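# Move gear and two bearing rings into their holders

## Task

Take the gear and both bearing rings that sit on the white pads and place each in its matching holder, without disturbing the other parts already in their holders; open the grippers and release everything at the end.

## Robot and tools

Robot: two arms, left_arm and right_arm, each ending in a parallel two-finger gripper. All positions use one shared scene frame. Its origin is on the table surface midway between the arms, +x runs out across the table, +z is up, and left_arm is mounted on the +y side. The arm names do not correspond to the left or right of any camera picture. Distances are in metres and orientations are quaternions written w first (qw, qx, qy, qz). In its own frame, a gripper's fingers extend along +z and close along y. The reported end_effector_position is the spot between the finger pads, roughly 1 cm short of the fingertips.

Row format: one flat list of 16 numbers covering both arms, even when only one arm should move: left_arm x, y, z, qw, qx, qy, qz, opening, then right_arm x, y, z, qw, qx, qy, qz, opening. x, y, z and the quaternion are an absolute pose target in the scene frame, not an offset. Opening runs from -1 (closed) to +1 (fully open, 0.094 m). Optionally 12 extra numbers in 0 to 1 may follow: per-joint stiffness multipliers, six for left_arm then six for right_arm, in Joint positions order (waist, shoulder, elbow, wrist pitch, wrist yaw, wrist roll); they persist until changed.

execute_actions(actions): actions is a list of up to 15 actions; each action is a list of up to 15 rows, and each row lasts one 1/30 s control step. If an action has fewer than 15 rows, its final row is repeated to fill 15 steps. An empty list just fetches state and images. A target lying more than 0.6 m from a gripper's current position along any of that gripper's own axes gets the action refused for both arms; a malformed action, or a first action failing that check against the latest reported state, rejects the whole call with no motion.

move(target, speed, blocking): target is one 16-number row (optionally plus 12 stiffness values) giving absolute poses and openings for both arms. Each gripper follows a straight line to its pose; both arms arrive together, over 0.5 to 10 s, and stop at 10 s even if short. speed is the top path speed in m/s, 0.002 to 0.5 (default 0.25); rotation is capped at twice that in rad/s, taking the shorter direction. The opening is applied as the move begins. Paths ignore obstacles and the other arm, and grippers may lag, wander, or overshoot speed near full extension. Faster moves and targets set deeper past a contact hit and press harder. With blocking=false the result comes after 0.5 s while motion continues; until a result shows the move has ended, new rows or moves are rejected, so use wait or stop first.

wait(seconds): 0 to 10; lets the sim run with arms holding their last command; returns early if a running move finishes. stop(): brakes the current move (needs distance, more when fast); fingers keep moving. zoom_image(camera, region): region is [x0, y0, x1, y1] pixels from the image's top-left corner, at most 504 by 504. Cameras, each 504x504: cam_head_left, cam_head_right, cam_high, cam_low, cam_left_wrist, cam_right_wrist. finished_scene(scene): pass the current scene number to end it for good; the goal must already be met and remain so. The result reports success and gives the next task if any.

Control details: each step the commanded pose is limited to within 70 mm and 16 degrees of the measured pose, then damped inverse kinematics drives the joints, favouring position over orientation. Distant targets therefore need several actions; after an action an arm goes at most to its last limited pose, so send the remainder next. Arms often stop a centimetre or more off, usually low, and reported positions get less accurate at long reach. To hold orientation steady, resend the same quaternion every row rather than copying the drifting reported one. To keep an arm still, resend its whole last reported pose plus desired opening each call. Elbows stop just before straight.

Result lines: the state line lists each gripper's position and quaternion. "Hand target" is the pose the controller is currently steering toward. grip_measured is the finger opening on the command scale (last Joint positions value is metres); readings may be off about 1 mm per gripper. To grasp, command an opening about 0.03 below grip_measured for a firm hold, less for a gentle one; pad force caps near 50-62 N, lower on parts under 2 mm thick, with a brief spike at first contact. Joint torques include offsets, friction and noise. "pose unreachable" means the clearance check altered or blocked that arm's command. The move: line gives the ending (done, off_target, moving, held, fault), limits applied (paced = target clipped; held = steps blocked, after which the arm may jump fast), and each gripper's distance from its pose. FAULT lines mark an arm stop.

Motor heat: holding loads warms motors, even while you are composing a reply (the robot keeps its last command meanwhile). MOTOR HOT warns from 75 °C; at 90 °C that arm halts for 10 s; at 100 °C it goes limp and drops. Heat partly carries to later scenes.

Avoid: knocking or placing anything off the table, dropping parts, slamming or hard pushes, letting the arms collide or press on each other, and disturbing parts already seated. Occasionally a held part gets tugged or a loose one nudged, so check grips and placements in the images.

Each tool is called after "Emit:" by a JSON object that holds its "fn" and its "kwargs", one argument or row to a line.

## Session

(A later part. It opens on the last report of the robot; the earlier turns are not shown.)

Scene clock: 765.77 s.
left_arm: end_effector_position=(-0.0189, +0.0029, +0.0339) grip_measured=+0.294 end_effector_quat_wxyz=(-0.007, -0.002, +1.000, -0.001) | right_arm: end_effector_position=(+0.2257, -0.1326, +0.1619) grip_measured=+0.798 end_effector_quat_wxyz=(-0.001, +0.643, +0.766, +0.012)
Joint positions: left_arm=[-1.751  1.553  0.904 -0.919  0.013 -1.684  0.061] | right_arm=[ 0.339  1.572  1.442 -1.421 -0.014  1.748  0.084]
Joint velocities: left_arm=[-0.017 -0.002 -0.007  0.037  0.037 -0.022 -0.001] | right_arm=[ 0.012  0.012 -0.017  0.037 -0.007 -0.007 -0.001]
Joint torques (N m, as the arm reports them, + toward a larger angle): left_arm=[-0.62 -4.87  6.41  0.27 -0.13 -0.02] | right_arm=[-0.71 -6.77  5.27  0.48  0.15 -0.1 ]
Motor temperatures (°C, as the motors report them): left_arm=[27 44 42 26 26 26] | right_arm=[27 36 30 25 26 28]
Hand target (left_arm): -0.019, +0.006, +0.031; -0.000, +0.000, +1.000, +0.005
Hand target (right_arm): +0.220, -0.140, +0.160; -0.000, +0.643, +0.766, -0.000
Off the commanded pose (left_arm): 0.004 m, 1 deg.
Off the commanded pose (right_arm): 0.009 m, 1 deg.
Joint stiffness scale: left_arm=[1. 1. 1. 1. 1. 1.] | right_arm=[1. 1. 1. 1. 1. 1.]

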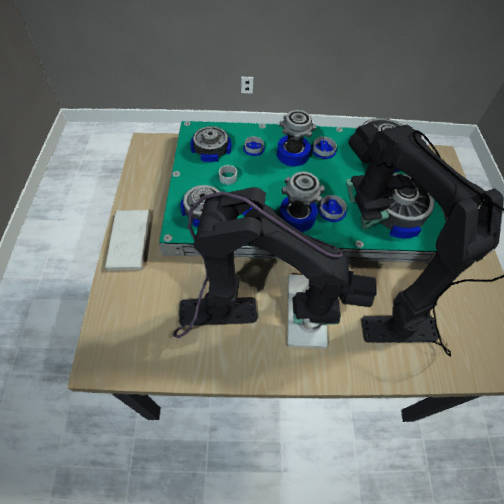

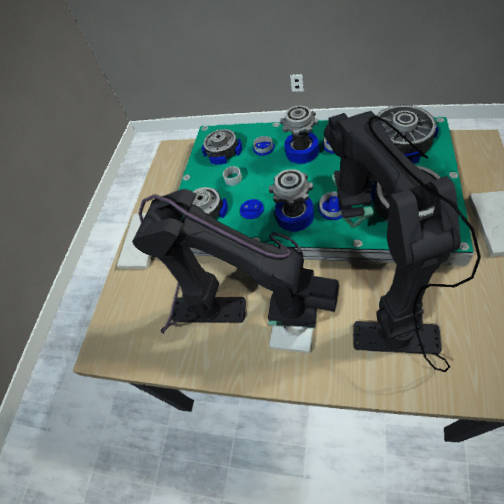

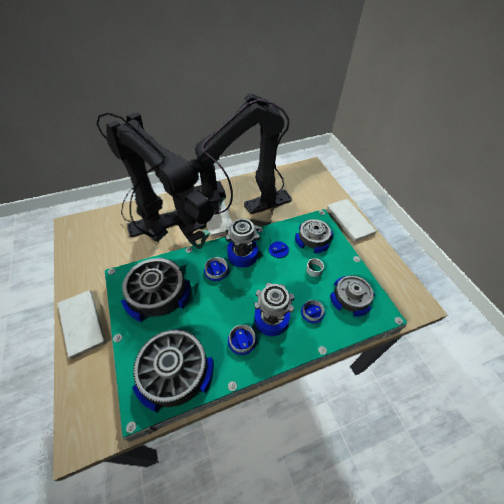

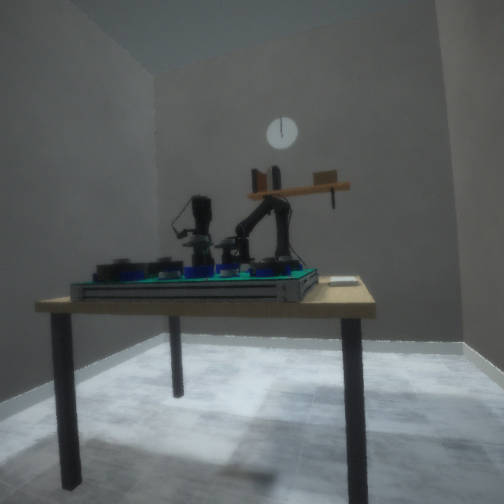

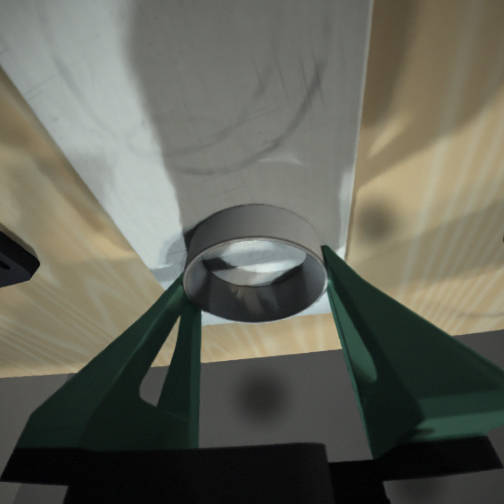

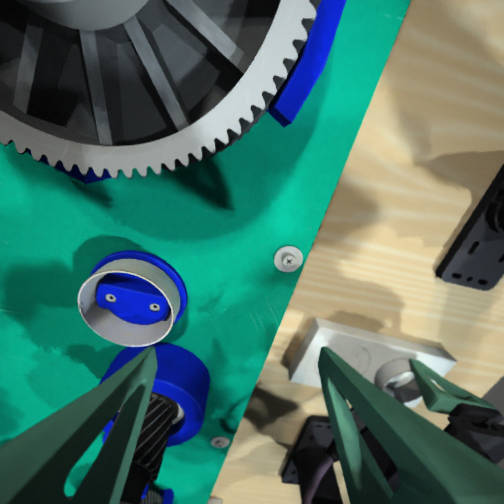

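Emit:
{"fn": "move", "kwargs": {
  "target": [-0.019,0.004,0.145,0,0,1,0,0.255,0.220,-0.140,0.160,0,0.6428,0.766,0,0.80],
  "speed": 0.12
}}

Emit:
{"fn": "move", "kwargs": {
  "target": [0.309,0.165,0.140,0,0,1,0,0.255,0.220,-0.140,0.160,0,0.6428,0.766,0,0.80],
  "speed": 0.18
}}

Scene clock: 769.70 s.
left_arm: end_effector_position=(-0.0190, +0.0038, +0.1325) grip_measured=+0.294 end_effector_quat_wxyz=(-0.005, -0.002, +1.000, +0.016) | right_arm: end_effector_position=(+0.2257, -0.1326, +0.1619) grip_measured=+0.798 end_effector_quat_wxyz=(-0.001, +0.643, +0.766, +0.012)
Joint positions: left_arm=[-1.751  1.502  1.258 -1.356  0.014 -1.684  0.061] | right_arm=[ 0.339  1.572  1.442 -1.421 -0.014  1.748  0.084]
Joint velocities: left_arm=[-0.017 -0.007  0.007 -0.022 -0.007 -0.037 -0.001] | right_arm=[ 0.007 -0.002  0.002 -0.095  0.007  0.007 -0.002]
Joint torques (N m, as the arm reports them, + toward a larger angle): left_arm=[-0.57 -7.15  9.89  0.02 -0.18 -0.05] | right_arm=[-0.71 -6.75  5.27  0.49  0.15 -0.1 ]
Motor temperatures (°C, as the motors report them): left_arm=[27 44 43 26 26 26] | right_arm=[27 36 30 25 26 28]
Hand target (left_arm): -0.019, +0.004, +0.145; -0.000, -0.000, +1.000, +0.000
Hand target (right_arm): +0.220, -0.140, +0.160; -0.000, +0.643, +0.766, -0.000
Off the commanded pose (left_arm): 0.013 m, 2 deg.
Off the commanded pose (right_arm): 0.009 m, 1 deg.
Joint stiffness scale: left_arm=[1. 1. 1. 1. 1. 1.] | right_arm=[1. 1. 1. 1. 1. 1.]
move: off_target (left_arm)

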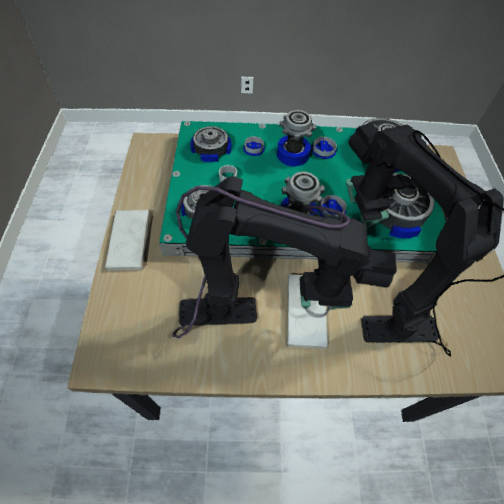

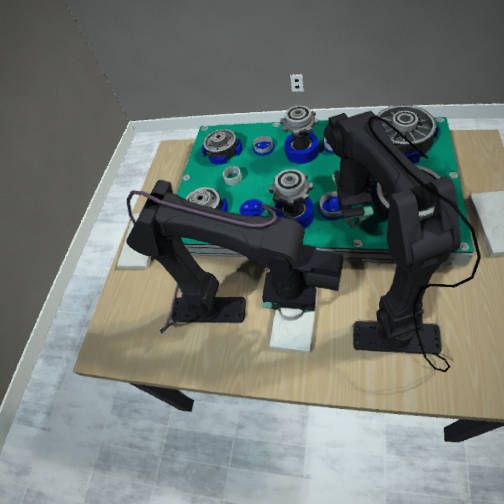

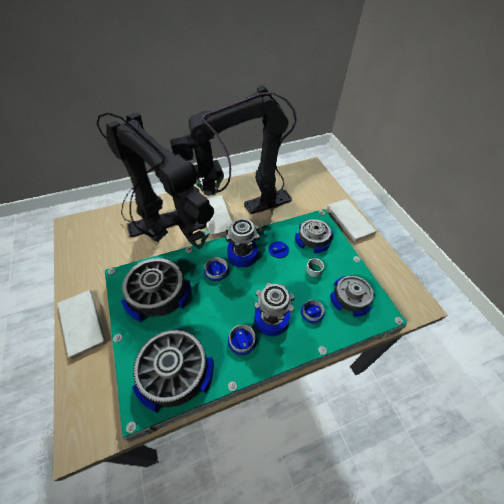

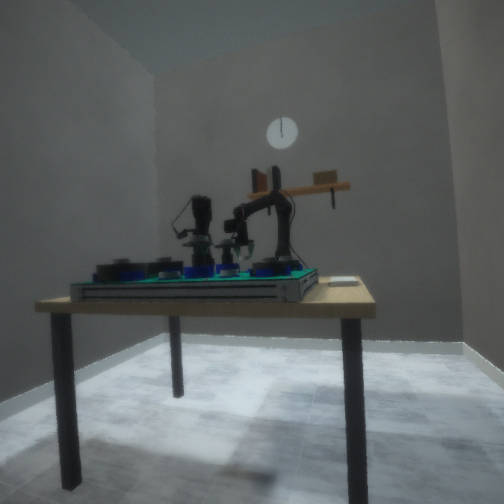

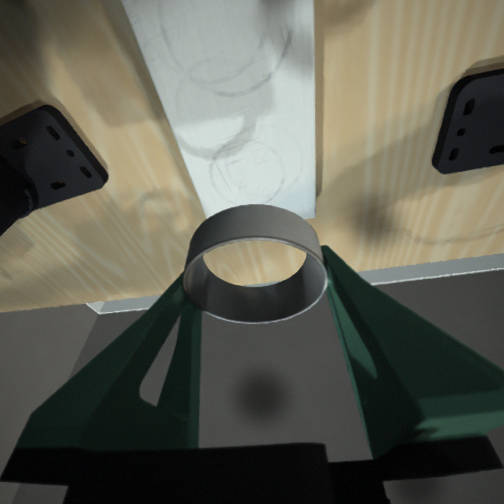

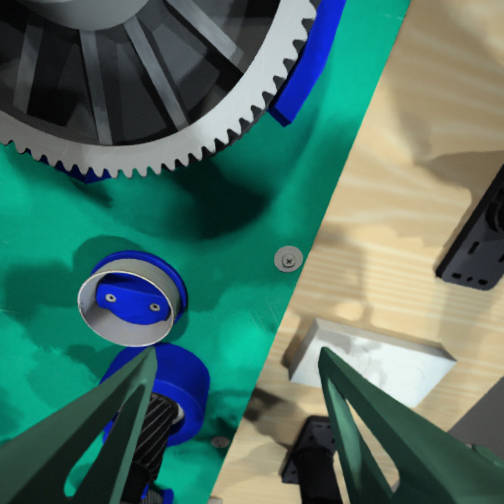

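Scene clock: 772.30 s.
left_arm: end_effector_position=(+0.3056, +0.1753, +0.1352) grip_measured=+0.294 end_effector_quat_wxyz=(-0.007, -0.003, +1.000, +0.011) | right_arm: end_effector_position=(+0.2257, -0.1326, +0.1619) grip_measured=+0.798 end_effector_quat_wxyz=(-0.001, +0.643, +0.766, +0.012)
Joint positions: left_arm=[-0.327  1.716  1.49  -1.365 -0.018 -0.263  0.061] | right_arm=[ 0.339  1.572  1.442 -1.421 -0.014  1.748  0.084]
Joint velocities: left_arm=[-0.007  0.007 -0.007 -0.007 -0.037  0.081 -0.   ] | right_arm=[-0.022  0.012 -0.007 -0.022 -0.066 -0.037 -0.   ]
Joint torques (N m, as the arm reports them, + toward a larger angle): left_arm=[ 0.42 -6.53 10.15  0.2  -0.03  0.11] | right_arm=[-0.72 -6.74  5.27  0.48  0.15 -0.1 ]
Motor temperatures (°C, as the motors report them): left_arm=[27 44 43 26 26 26] | right_arm=[27 36 30 25 26 28]
Hand target (left_arm): +0.311, +0.175, +0.139; -0.001, -0.000, +1.000, +0.009
Hand target (right_arm): +0.220, -0.140, +0.160; -0.000, +0.643, +0.766, -0.000
Off the commanded pose (left_arm): 0.012 m, 2 deg.
Off the commanded pose (right_arm): 0.009 m, 1 deg.
Joint stiffness scale: left_arm=[1. 1. 1. 1. 1. 1.] | right_arm=[1. 1. 1. 1. 1. 1.]
move: off_target (left_arm)

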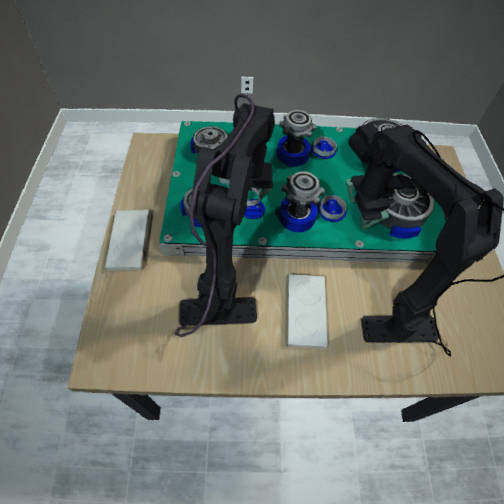

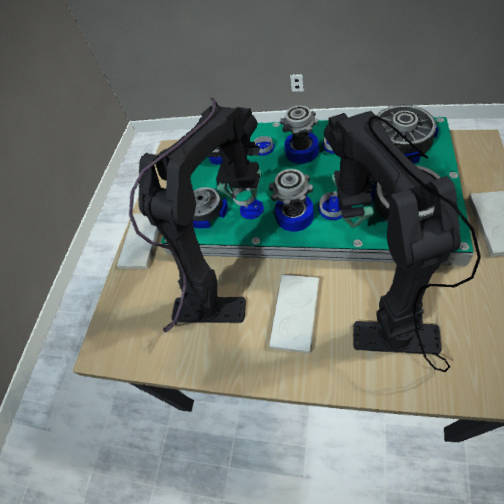

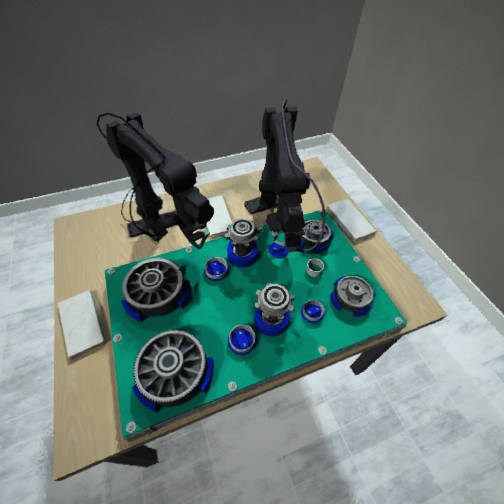

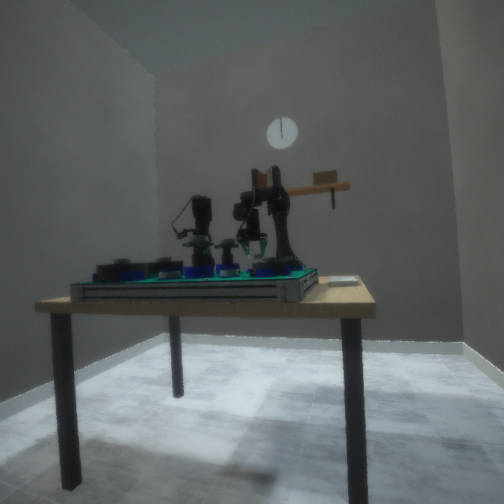

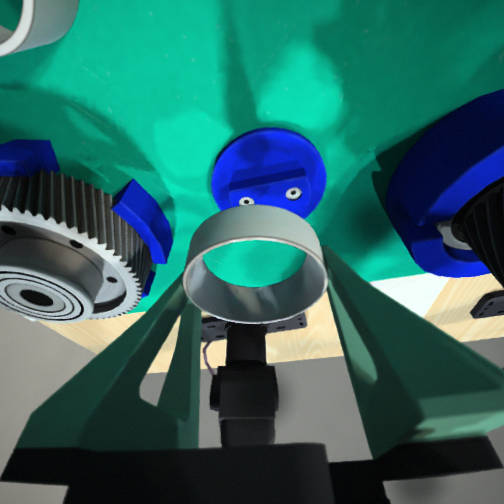

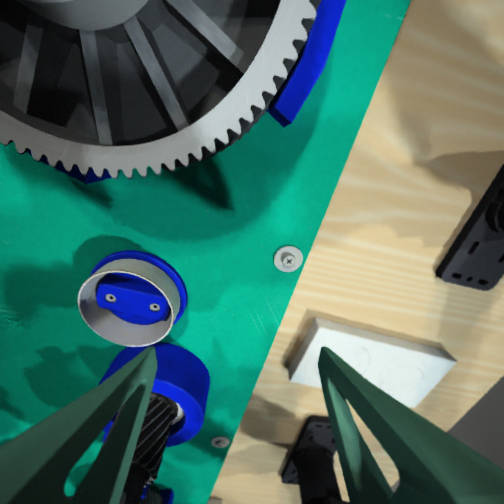

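Emit:
{"fn": "move", "kwargs": {
  "target": [0.309,0.163,0.110,0,0,1,0,0.255,0.220,-0.140,0.160,0,0.6428,0.766,0,0.80],
  "speed": 0.05
}}

Emit:
{"fn": "zoom_image", "kwargs": {
  "camera": "cam_left_wrist",
  "region": [150, 110, 370, 330]
}}

Scene clock: 776.70 s.
left_arm: end_effector_position=(+0.3079, +0.1678, +0.1147) grip_measured=+0.294 end_effector_quat_wxyz=(+0.000, -0.001, +1.000, +0.004) | right_arm: end_effector_position=(+0.2257, -0.1326, +0.1619) grip_measured=+0.798 end_effector_quat_wxyz=(-0.001, +0.643, +0.766, +0.012)
Joint positions: left_arm=[-0.343  1.716  1.409 -1.266 -0.007 -0.274  0.061] | right_arm=[ 0.339  1.572  1.442 -1.421 -0.014  1.748  0.084]
Joint velocities: left_arm=[-0.007  0.007  0.007  0.007 -0.125  0.022  0.001] | right_arm=[ 0.002  0.007 -0.012 -0.051 -0.095 -0.066 -0.   ]
Joint torques (N m, as the arm reports them, + toward a larger angle): left_arm=[-0.43 -6.62  6.71  0.42  0.07 -0.07] | right_arm=[-0.73 -6.76  5.27  0.48  0.14 -0.1 ]
Motor temperatures (°C, as the motors report them): left_arm=[27 44 43 26 26 26] | right_arm=[27 36 30 25 26 28]
Hand target (left_arm): +0.309, +0.163, +0.110; +0.000, -0.000, +1.000, -0.000
Hand target (right_arm): +0.220, -0.140, +0.160; -0.000, +0.643, +0.766, -0.000
Off the commanded pose (left_arm): 0.007 m, 0 deg.
Off the commanded pose (right_arm): 0.009 m, 1 deg.
Joint stiffness scale: left_arm=[1. 1. 1. 1. 1. 1.] | right_arm=[1. 1. 1. 1. 1. 1.]
move: done

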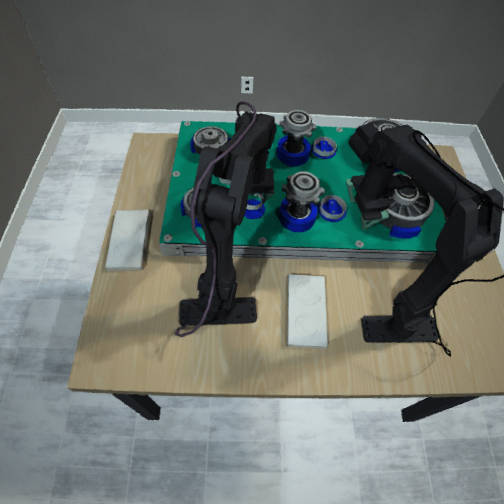

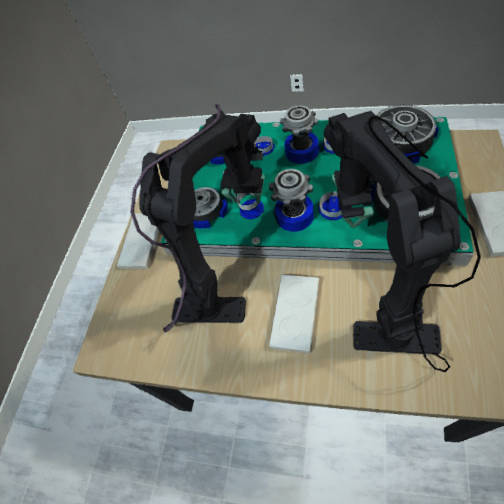

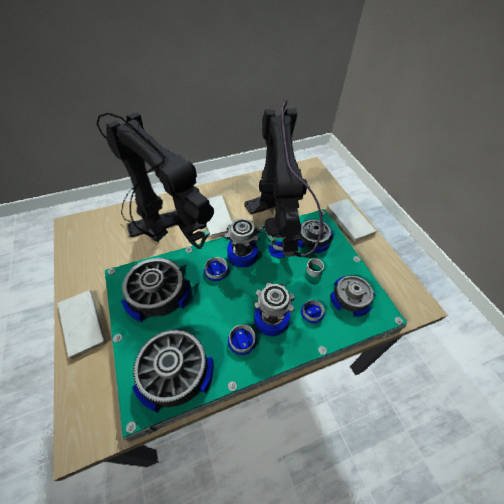

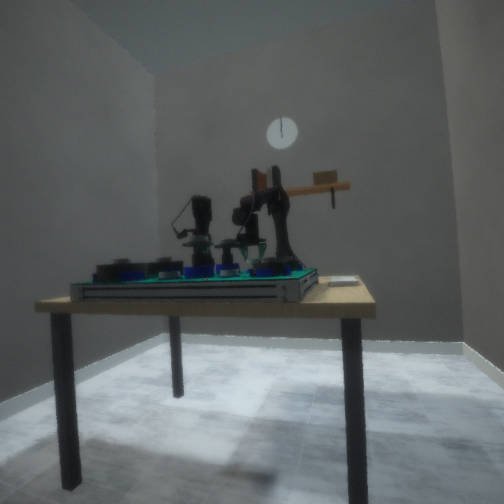

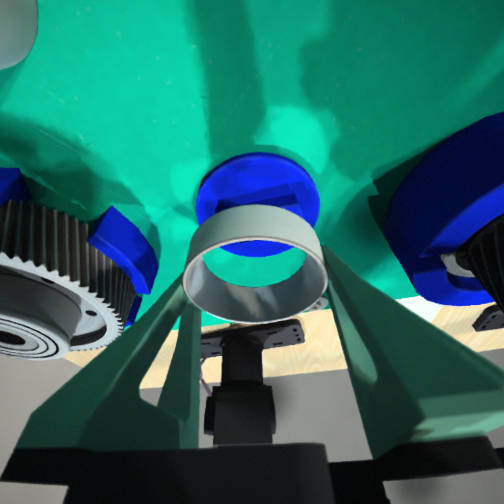

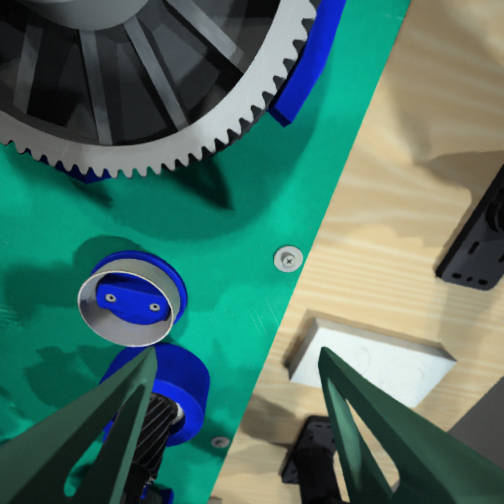

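Region (150, 110, 370, 330) of cam_left_wrist's 504x504 image, scaled by 2.291, with more detail than that image has.

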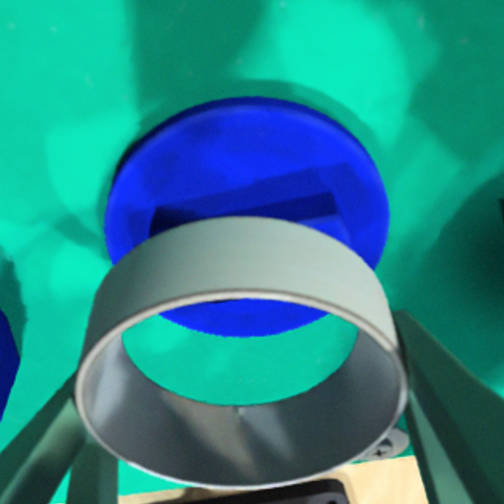

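Emit:
{"fn": "move", "kwargs": {
  "target": [0.311,0.1595,0.106,0,0,1,0,0.255,0.220,-0.140,0.160,0,0.6428,0.766,0,0.80],
  "speed": 0.02
}}

Emit:
{"fn": "zoom_image", "kwargs": {
  "camera": "cam_left_wrist",
  "region": [150, 110, 370, 330]
}}

Scene clock: 785.97 s.
left_arm: end_effector_position=(+0.3104, +0.1640, +0.1147) grip_measured=+0.294 end_effector_quat_wxyz=(+0.007, -0.001, +1.000, +0.001) | right_arm: end_effector_position=(+0.2257, -0.1326, +0.1619) grip_measured=+0.798 end_effector_quat_wxyz=(-0.001, +0.643, +0.766, +0.012)
Joint positions: left_arm=[-0.352  1.716  1.409 -1.252 -0.006 -0.282  0.061] | right_arm=[ 0.339  1.572  1.442 -1.421 -0.014  1.748  0.084]
Joint velocities: left_arm=[ 0.002  0.012 -0.007 -0.037 -0.022 -0.037 -0.001] | right_arm=[ 0.012 -0.002 -0.012 -0.051 -0.051  0.007  0.   ]
Joint torques (N m, as the arm reports them, + toward a larger angle): left_arm=[-0.56 -5.62  6.48  0.47  0.11 -0.03] | right_arm=[-0.72 -6.76  5.26  0.48  0.15 -0.1 ]
Motor temperatures (°C, as the motors report them): left_arm=[27 45 43 26 26 26] | right_arm=[27 36 30 25 26 28]
Hand target (left_arm): +0.311, +0.160, +0.106; -0.000, +0.000, +1.000, -0.000
Hand target (right_arm): +0.220, -0.140, +0.160; -0.000, +0.643, +0.766, -0.000
Off the commanded pose (left_arm): 0.010 m, 1 deg.
Off the commanded pose (right_arm): 0.009 m, 1 deg.
Joint stiffness scale: left_arm=[1. 1. 1. 1. 1. 1.] | right_arm=[1. 1. 1. 1. 1. 1.]
move: done

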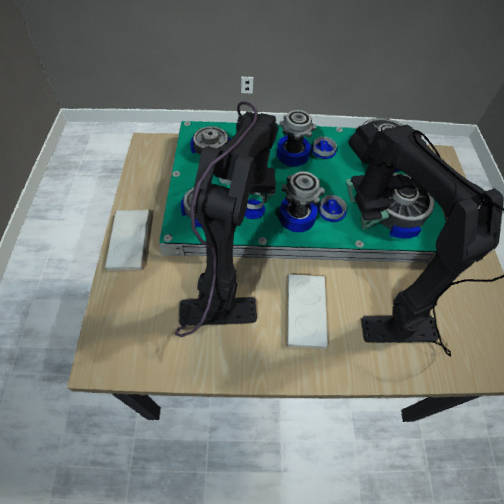

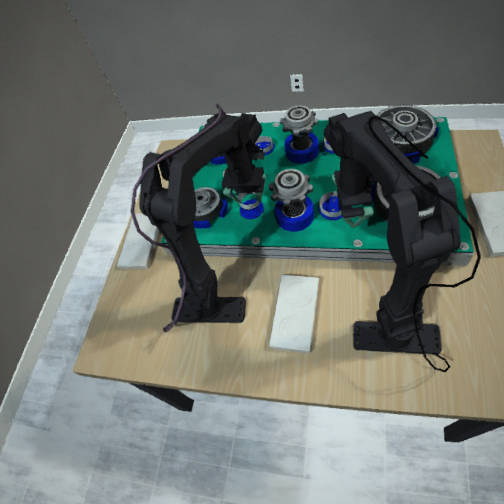

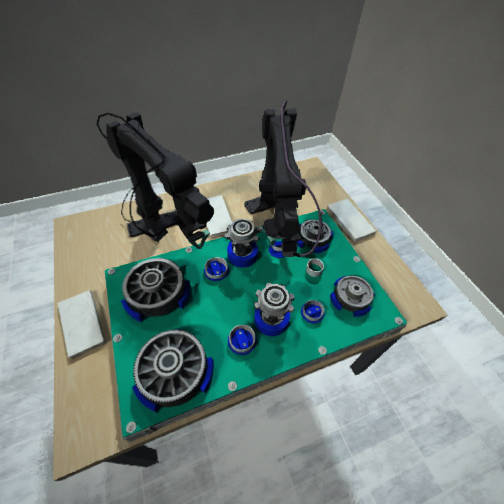

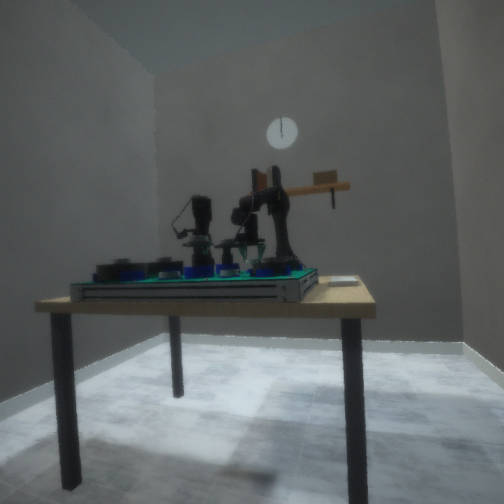

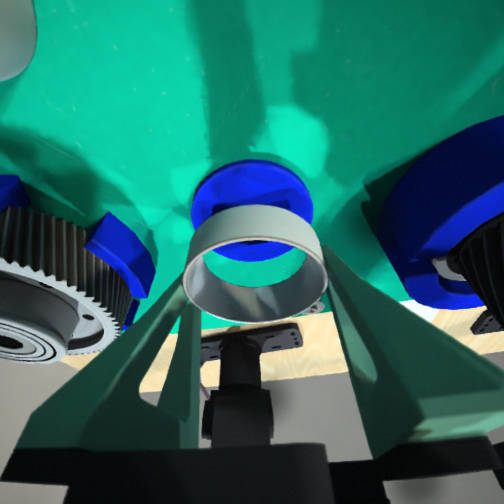

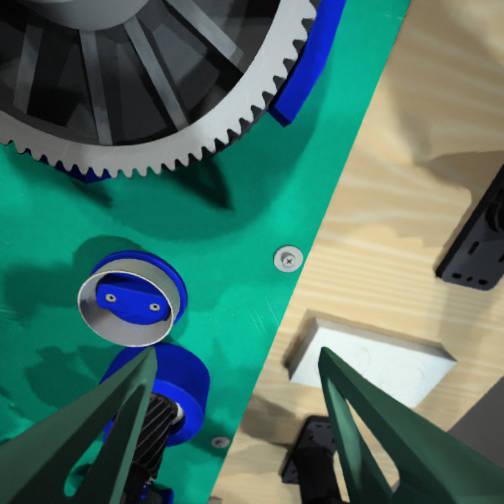

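Region (150, 110, 370, 330) of cam_left_wrist's 504x504 image, scaled by 2.291, with more detail than that image has.

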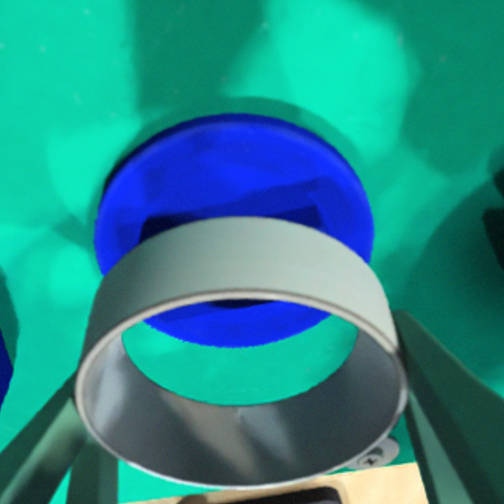

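Emit:
{"fn": "move", "kwargs": {
  "target": [0.3105,0.160,0.100,0,0,1,0,0.255,0.220,-0.140,0.160,0,0.6428,0.766,0,0.80],
  "speed": 0.015
}}

Emit:
{"fn": "zoom_image", "kwargs": {
  "camera": "cam_left_wrist",
  "region": [150, 110, 370, 330]
}}

Scene clock: 792.80 s.
left_arm: end_effector_position=(+0.3093, +0.1644, +0.1082) grip_measured=+0.294 end_effector_quat_wxyz=(+0.006, -0.001, +1.000, +0.002) | right_arm: end_effector_position=(+0.2257, -0.1326, +0.1619) grip_measured=+0.798 end_effector_quat_wxyz=(-0.001, +0.643, +0.766, +0.012)
Joint positions: left_arm=[-0.352  1.716  1.383 -1.229 -0.006 -0.283  0.061] | right_arm=[ 0.339  1.572  1.442 -1.421 -0.014  1.748  0.084]
Joint velocities: left_arm=[ 0.007 -0.012 -0.017 -0.022 -0.022 -0.081  0.002] | right_arm=[-0.007 -0.012  0.012 -0.007  0.022  0.007 -0.   ]
Joint torques (N m, as the arm reports them, + toward a larger angle): left_arm=[-0.54 -5.56  6.67  0.46  0.1  -0.02] | right_arm=[-0.71 -6.75  5.28  0.48  0.15 -0.1 ]
Motor temperatures (°C, as the motors report them): left_arm=[27 44 43 26 26 26] | right_arm=[27 36 30 25 26 28]
Hand target (left_arm): +0.310, +0.160, +0.100; -0.000, +0.000, +1.000, -0.000
Hand target (right_arm): +0.220, -0.140, +0.160; -0.000, +0.643, +0.766, -0.000
Off the commanded pose (left_arm): 0.009 m, 1 deg.
Off the commanded pose (right_arm): 0.009 m, 1 deg.
Joint stiffness scale: left_arm=[1. 1. 1. 1. 1. 1.] | right_arm=[1. 1. 1. 1. 1. 1.]
move: done

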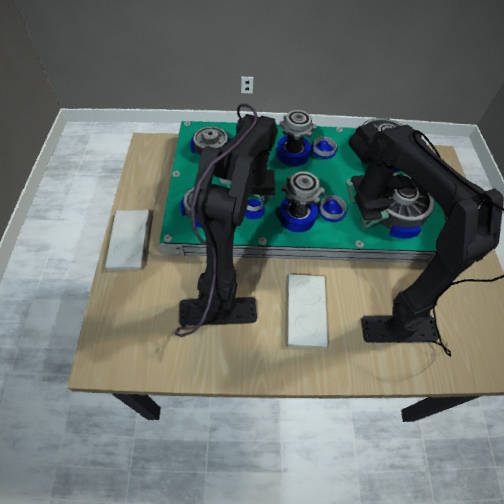

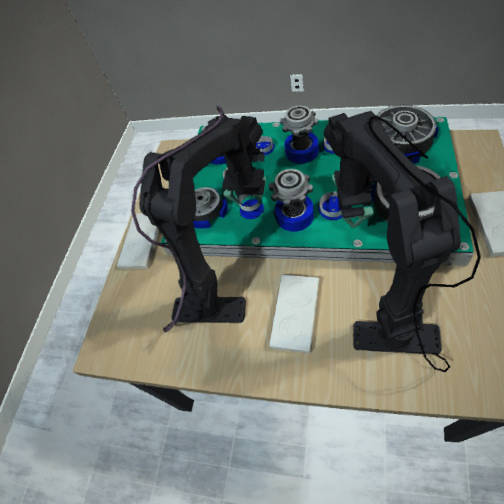

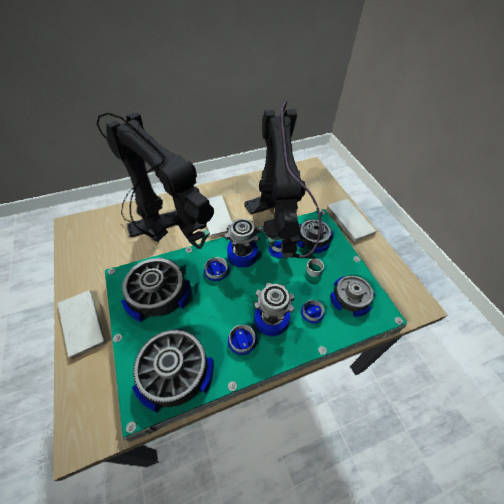

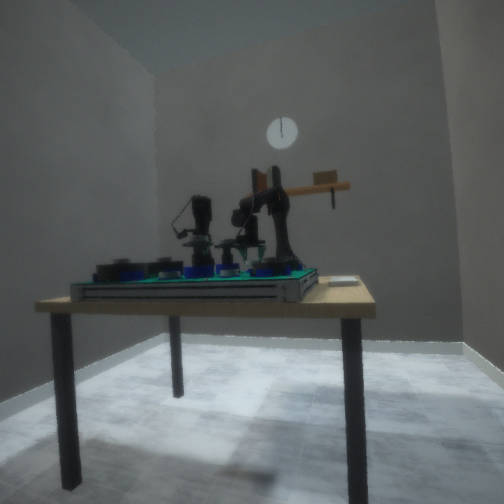

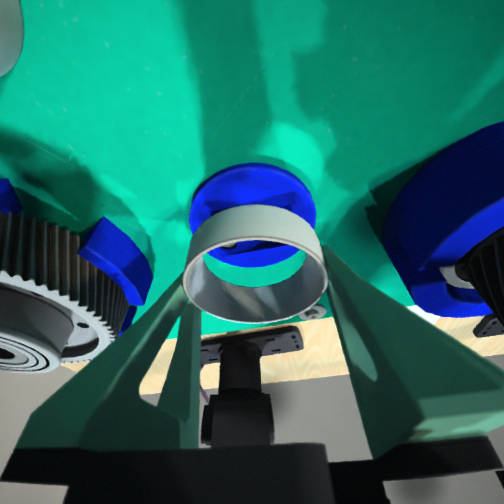

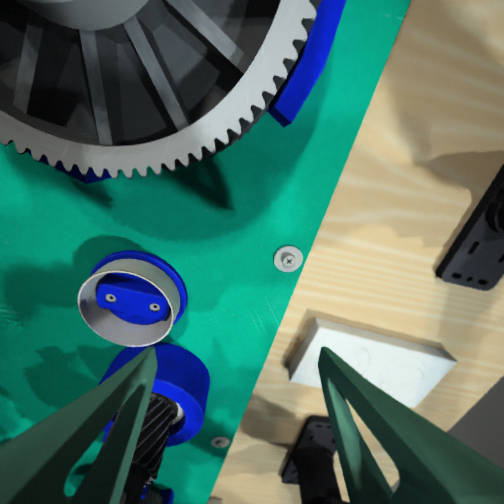

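Region (150, 110, 370, 330) of cam_left_wrist's 504x504 image, scaled by 2.291, with more detail than that image has.

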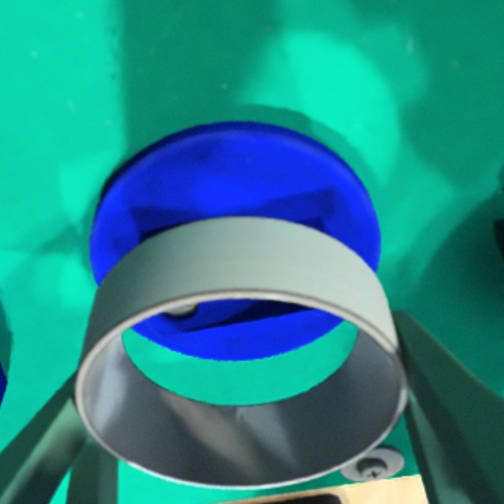

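Emit:
{"fn": "move", "kwargs": {
  "target": [0.3110,0.160,0.093,0,0,1,0,0.255,0.220,-0.140,0.160,0,0.6428,0.766,0,0.80],
  "speed": 0.012
}}

Emit:
{"fn": "zoom_image", "kwargs": {
  "camera": "cam_left_wrist",
  "region": [150, 110, 370, 330]
}}

Scene clock: 798.83 s.
left_arm: end_effector_position=(+0.3109, +0.1639, +0.0989) grip_measured=+0.294 end_effector_quat_wxyz=(+0.003, -0.001, +1.000, +0.003) | right_arm: end_effector_position=(+0.2257, -0.1326, +0.1619) grip_measured=+0.798 end_effector_quat_wxyz=(-0.001, +0.643, +0.766, +0.012)
Joint positions: left_arm=[-0.352  1.732  1.365 -1.2   -0.006 -0.283  0.061] | right_arm=[ 0.339  1.572  1.442 -1.421 -0.014  1.748  0.084]
Joint velocities: left_arm=[ 0.012  0.012 -0.022  0.007  0.051 -0.007  0.001] | right_arm=[-0.012 -0.007  0.017  0.007  0.066  0.051  0.   ]
Joint torques (N m, as the arm reports them, + toward a larger angle): left_arm=[-0.43 -6.34  6.27  0.44  0.06 -0.03] | right_arm=[-0.72 -6.75  5.26  0.48  0.15 -0.1 ]
Motor temperatures (°C, as the motors report them): left_arm=[27 44 42 26 26 26] | right_arm=[27 36 30 25 26 28]
Hand target (left_arm): +0.311, +0.160, +0.093; +0.000, +0.000, +1.000, -0.000
Hand target (right_arm): +0.220, -0.140, +0.160; -0.000, +0.643, +0.766, -0.000
Off the commanded pose (left_arm): 0.007 m, 0 deg.
Off the commanded pose (right_arm): 0.009 m, 1 deg.
Joint stiffness scale: left_arm=[1. 1. 1. 1. 1. 1.] | right_arm=[1. 1. 1. 1. 1. 1.]
move: done

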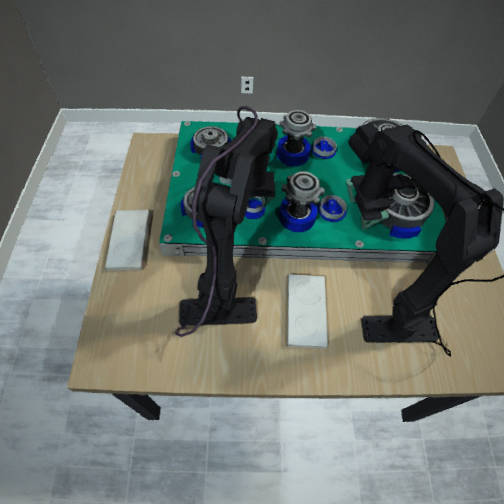

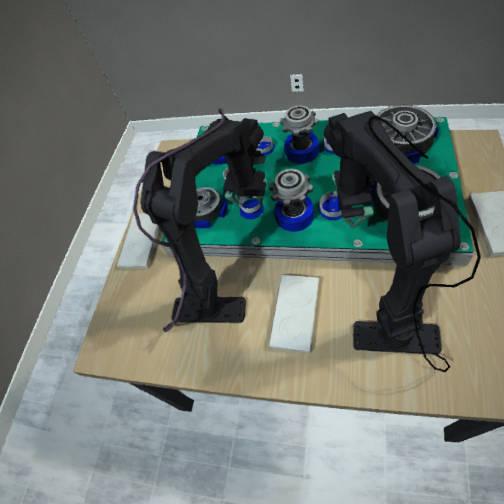

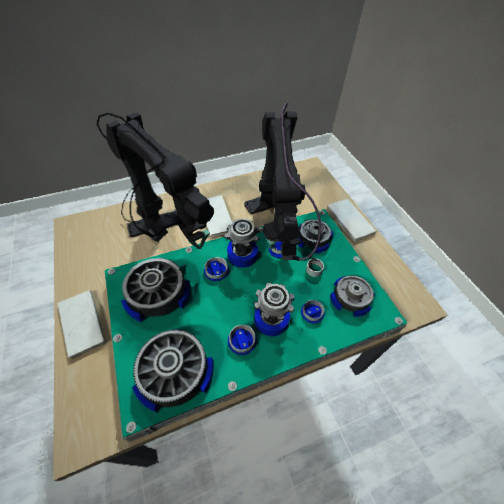

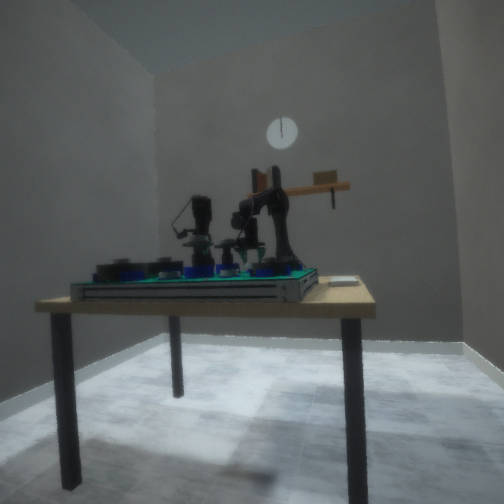

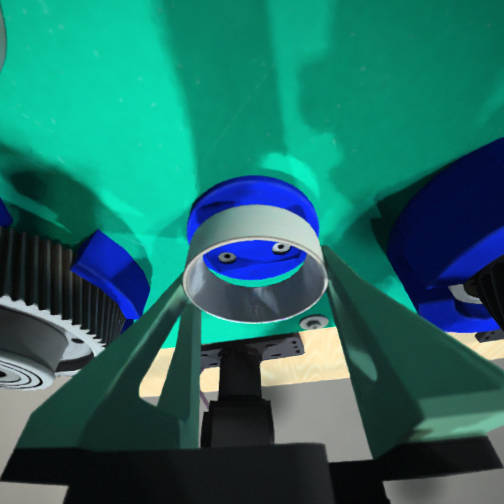

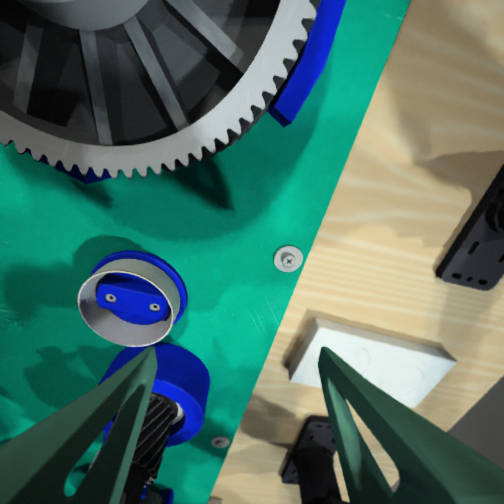

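Region (150, 110, 370, 330) of cam_left_wrist's 504x504 image, scaled by 2.291, with more detail than that image has.

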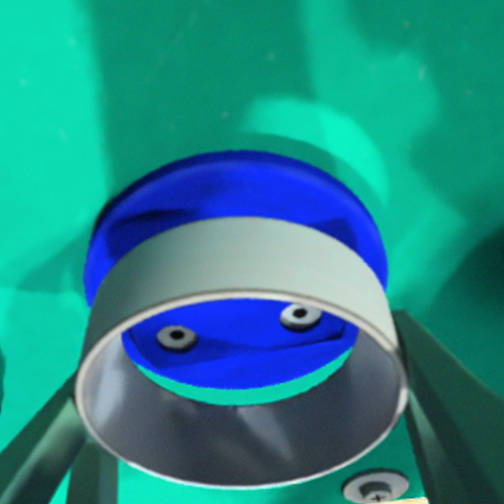

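Emit:
{"fn": "move", "kwargs": {
  "target": [0.3110,0.160,0.086,0,0,1,0,0.255,0.220,-0.140,0.160,0,0.6428,0.766,0,0.80],
  "speed": 0.012
}}

Emit:
{"fn": "zoom_image", "kwargs": {
  "camera": "cam_left_wrist",
  "region": [150, 110, 370, 330]
}}

Scene clock: 804.67 s.
left_arm: end_effector_position=(+0.3093, +0.1643, +0.0925) grip_measured=+0.294 end_effector_quat_wxyz=(+0.001, -0.001, +1.000, +0.003) | right_arm: end_effector_position=(+0.2257, -0.1326, +0.1619) grip_measured=+0.798 end_effector_quat_wxyz=(-0.001, +0.643, +0.766, +0.012)
Joint positions: left_arm=[-0.352  1.732  1.339 -1.177 -0.006 -0.283  0.061] | right_arm=[ 0.339  1.572  1.442 -1.421 -0.014  1.748  0.084]
Joint velocities: left_arm=[ 0.007  0.022 -0.002 -0.022 -0.007  0.007  0.   ] | right_arm=[ 0.007 -0.002 -0.007  0.022 -0.022 -0.007 -0.   ]
Joint torques (N m, as the arm reports them, + toward a larger angle): left_arm=[-0.46 -6.2   6.63  0.49  0.07 -0.02] | right_arm=[-0.72 -6.75  5.26  0.48  0.15 -0.1 ]
Motor temperatures (°C, as the motors report them): left_arm=[27 44 42 26 26 26] | right_arm=[27 36 30 25 26 28]
Hand target (left_arm): +0.311, +0.160, +0.086; +0.000, +0.000, +1.000, -0.000
Hand target (right_arm): +0.220, -0.140, +0.160; -0.000, +0.643, +0.766, -0.000
Off the commanded pose (left_arm): 0.008 m, 0 deg.
Off the commanded pose (right_arm): 0.009 m, 1 deg.
Joint stiffness scale: left_arm=[1. 1. 1. 1. 1. 1.] | right_arm=[1. 1. 1. 1. 1. 1.]
move: done

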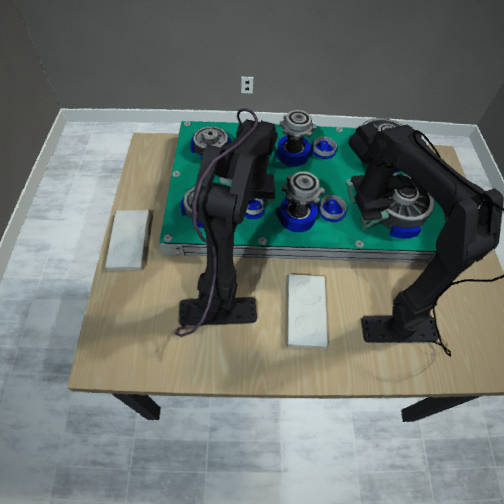

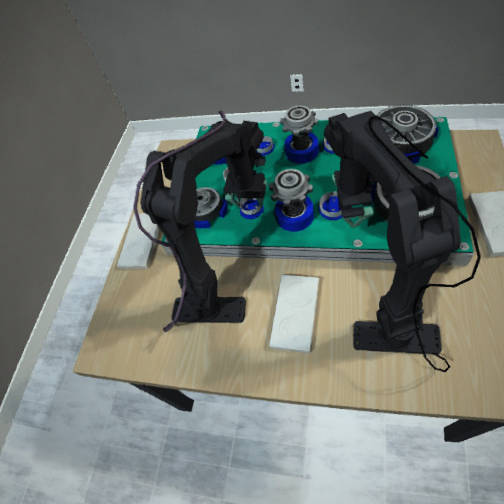

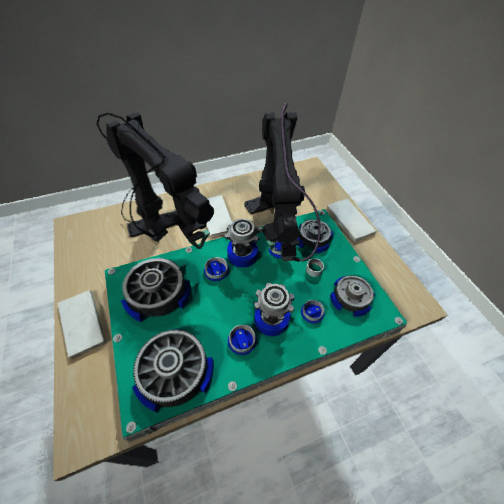

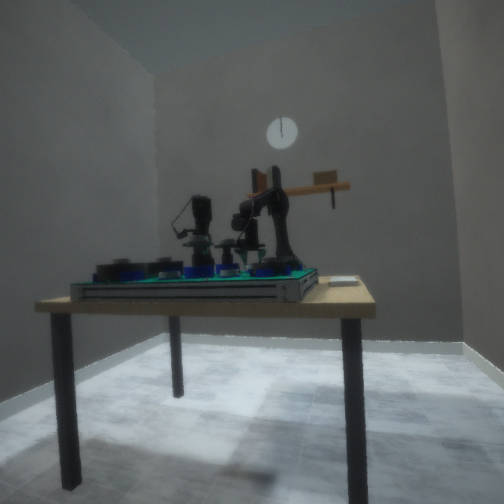

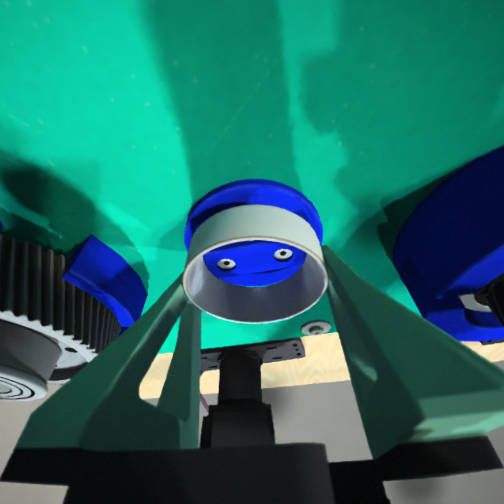

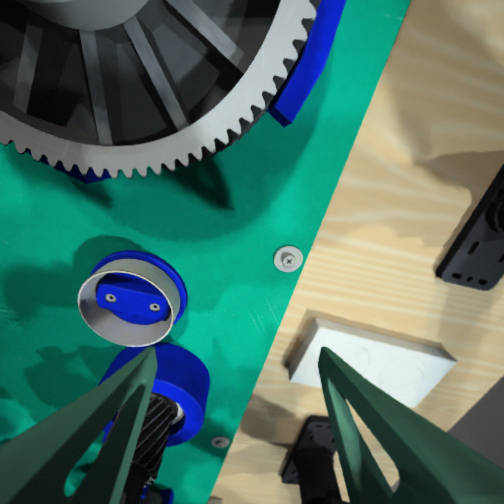

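Region (150, 110, 370, 330) of cam_left_wrist's 504x504 image, scaled by 2.291, with more detail than that image has.

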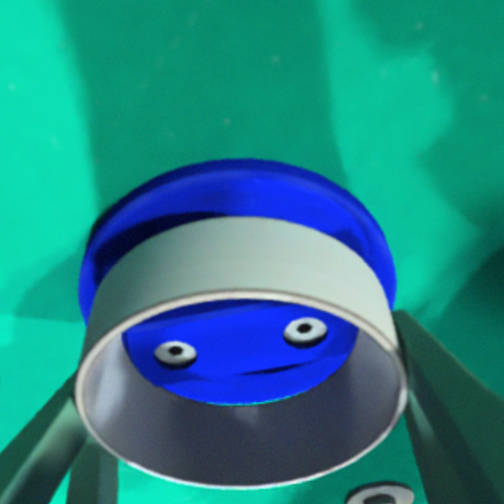

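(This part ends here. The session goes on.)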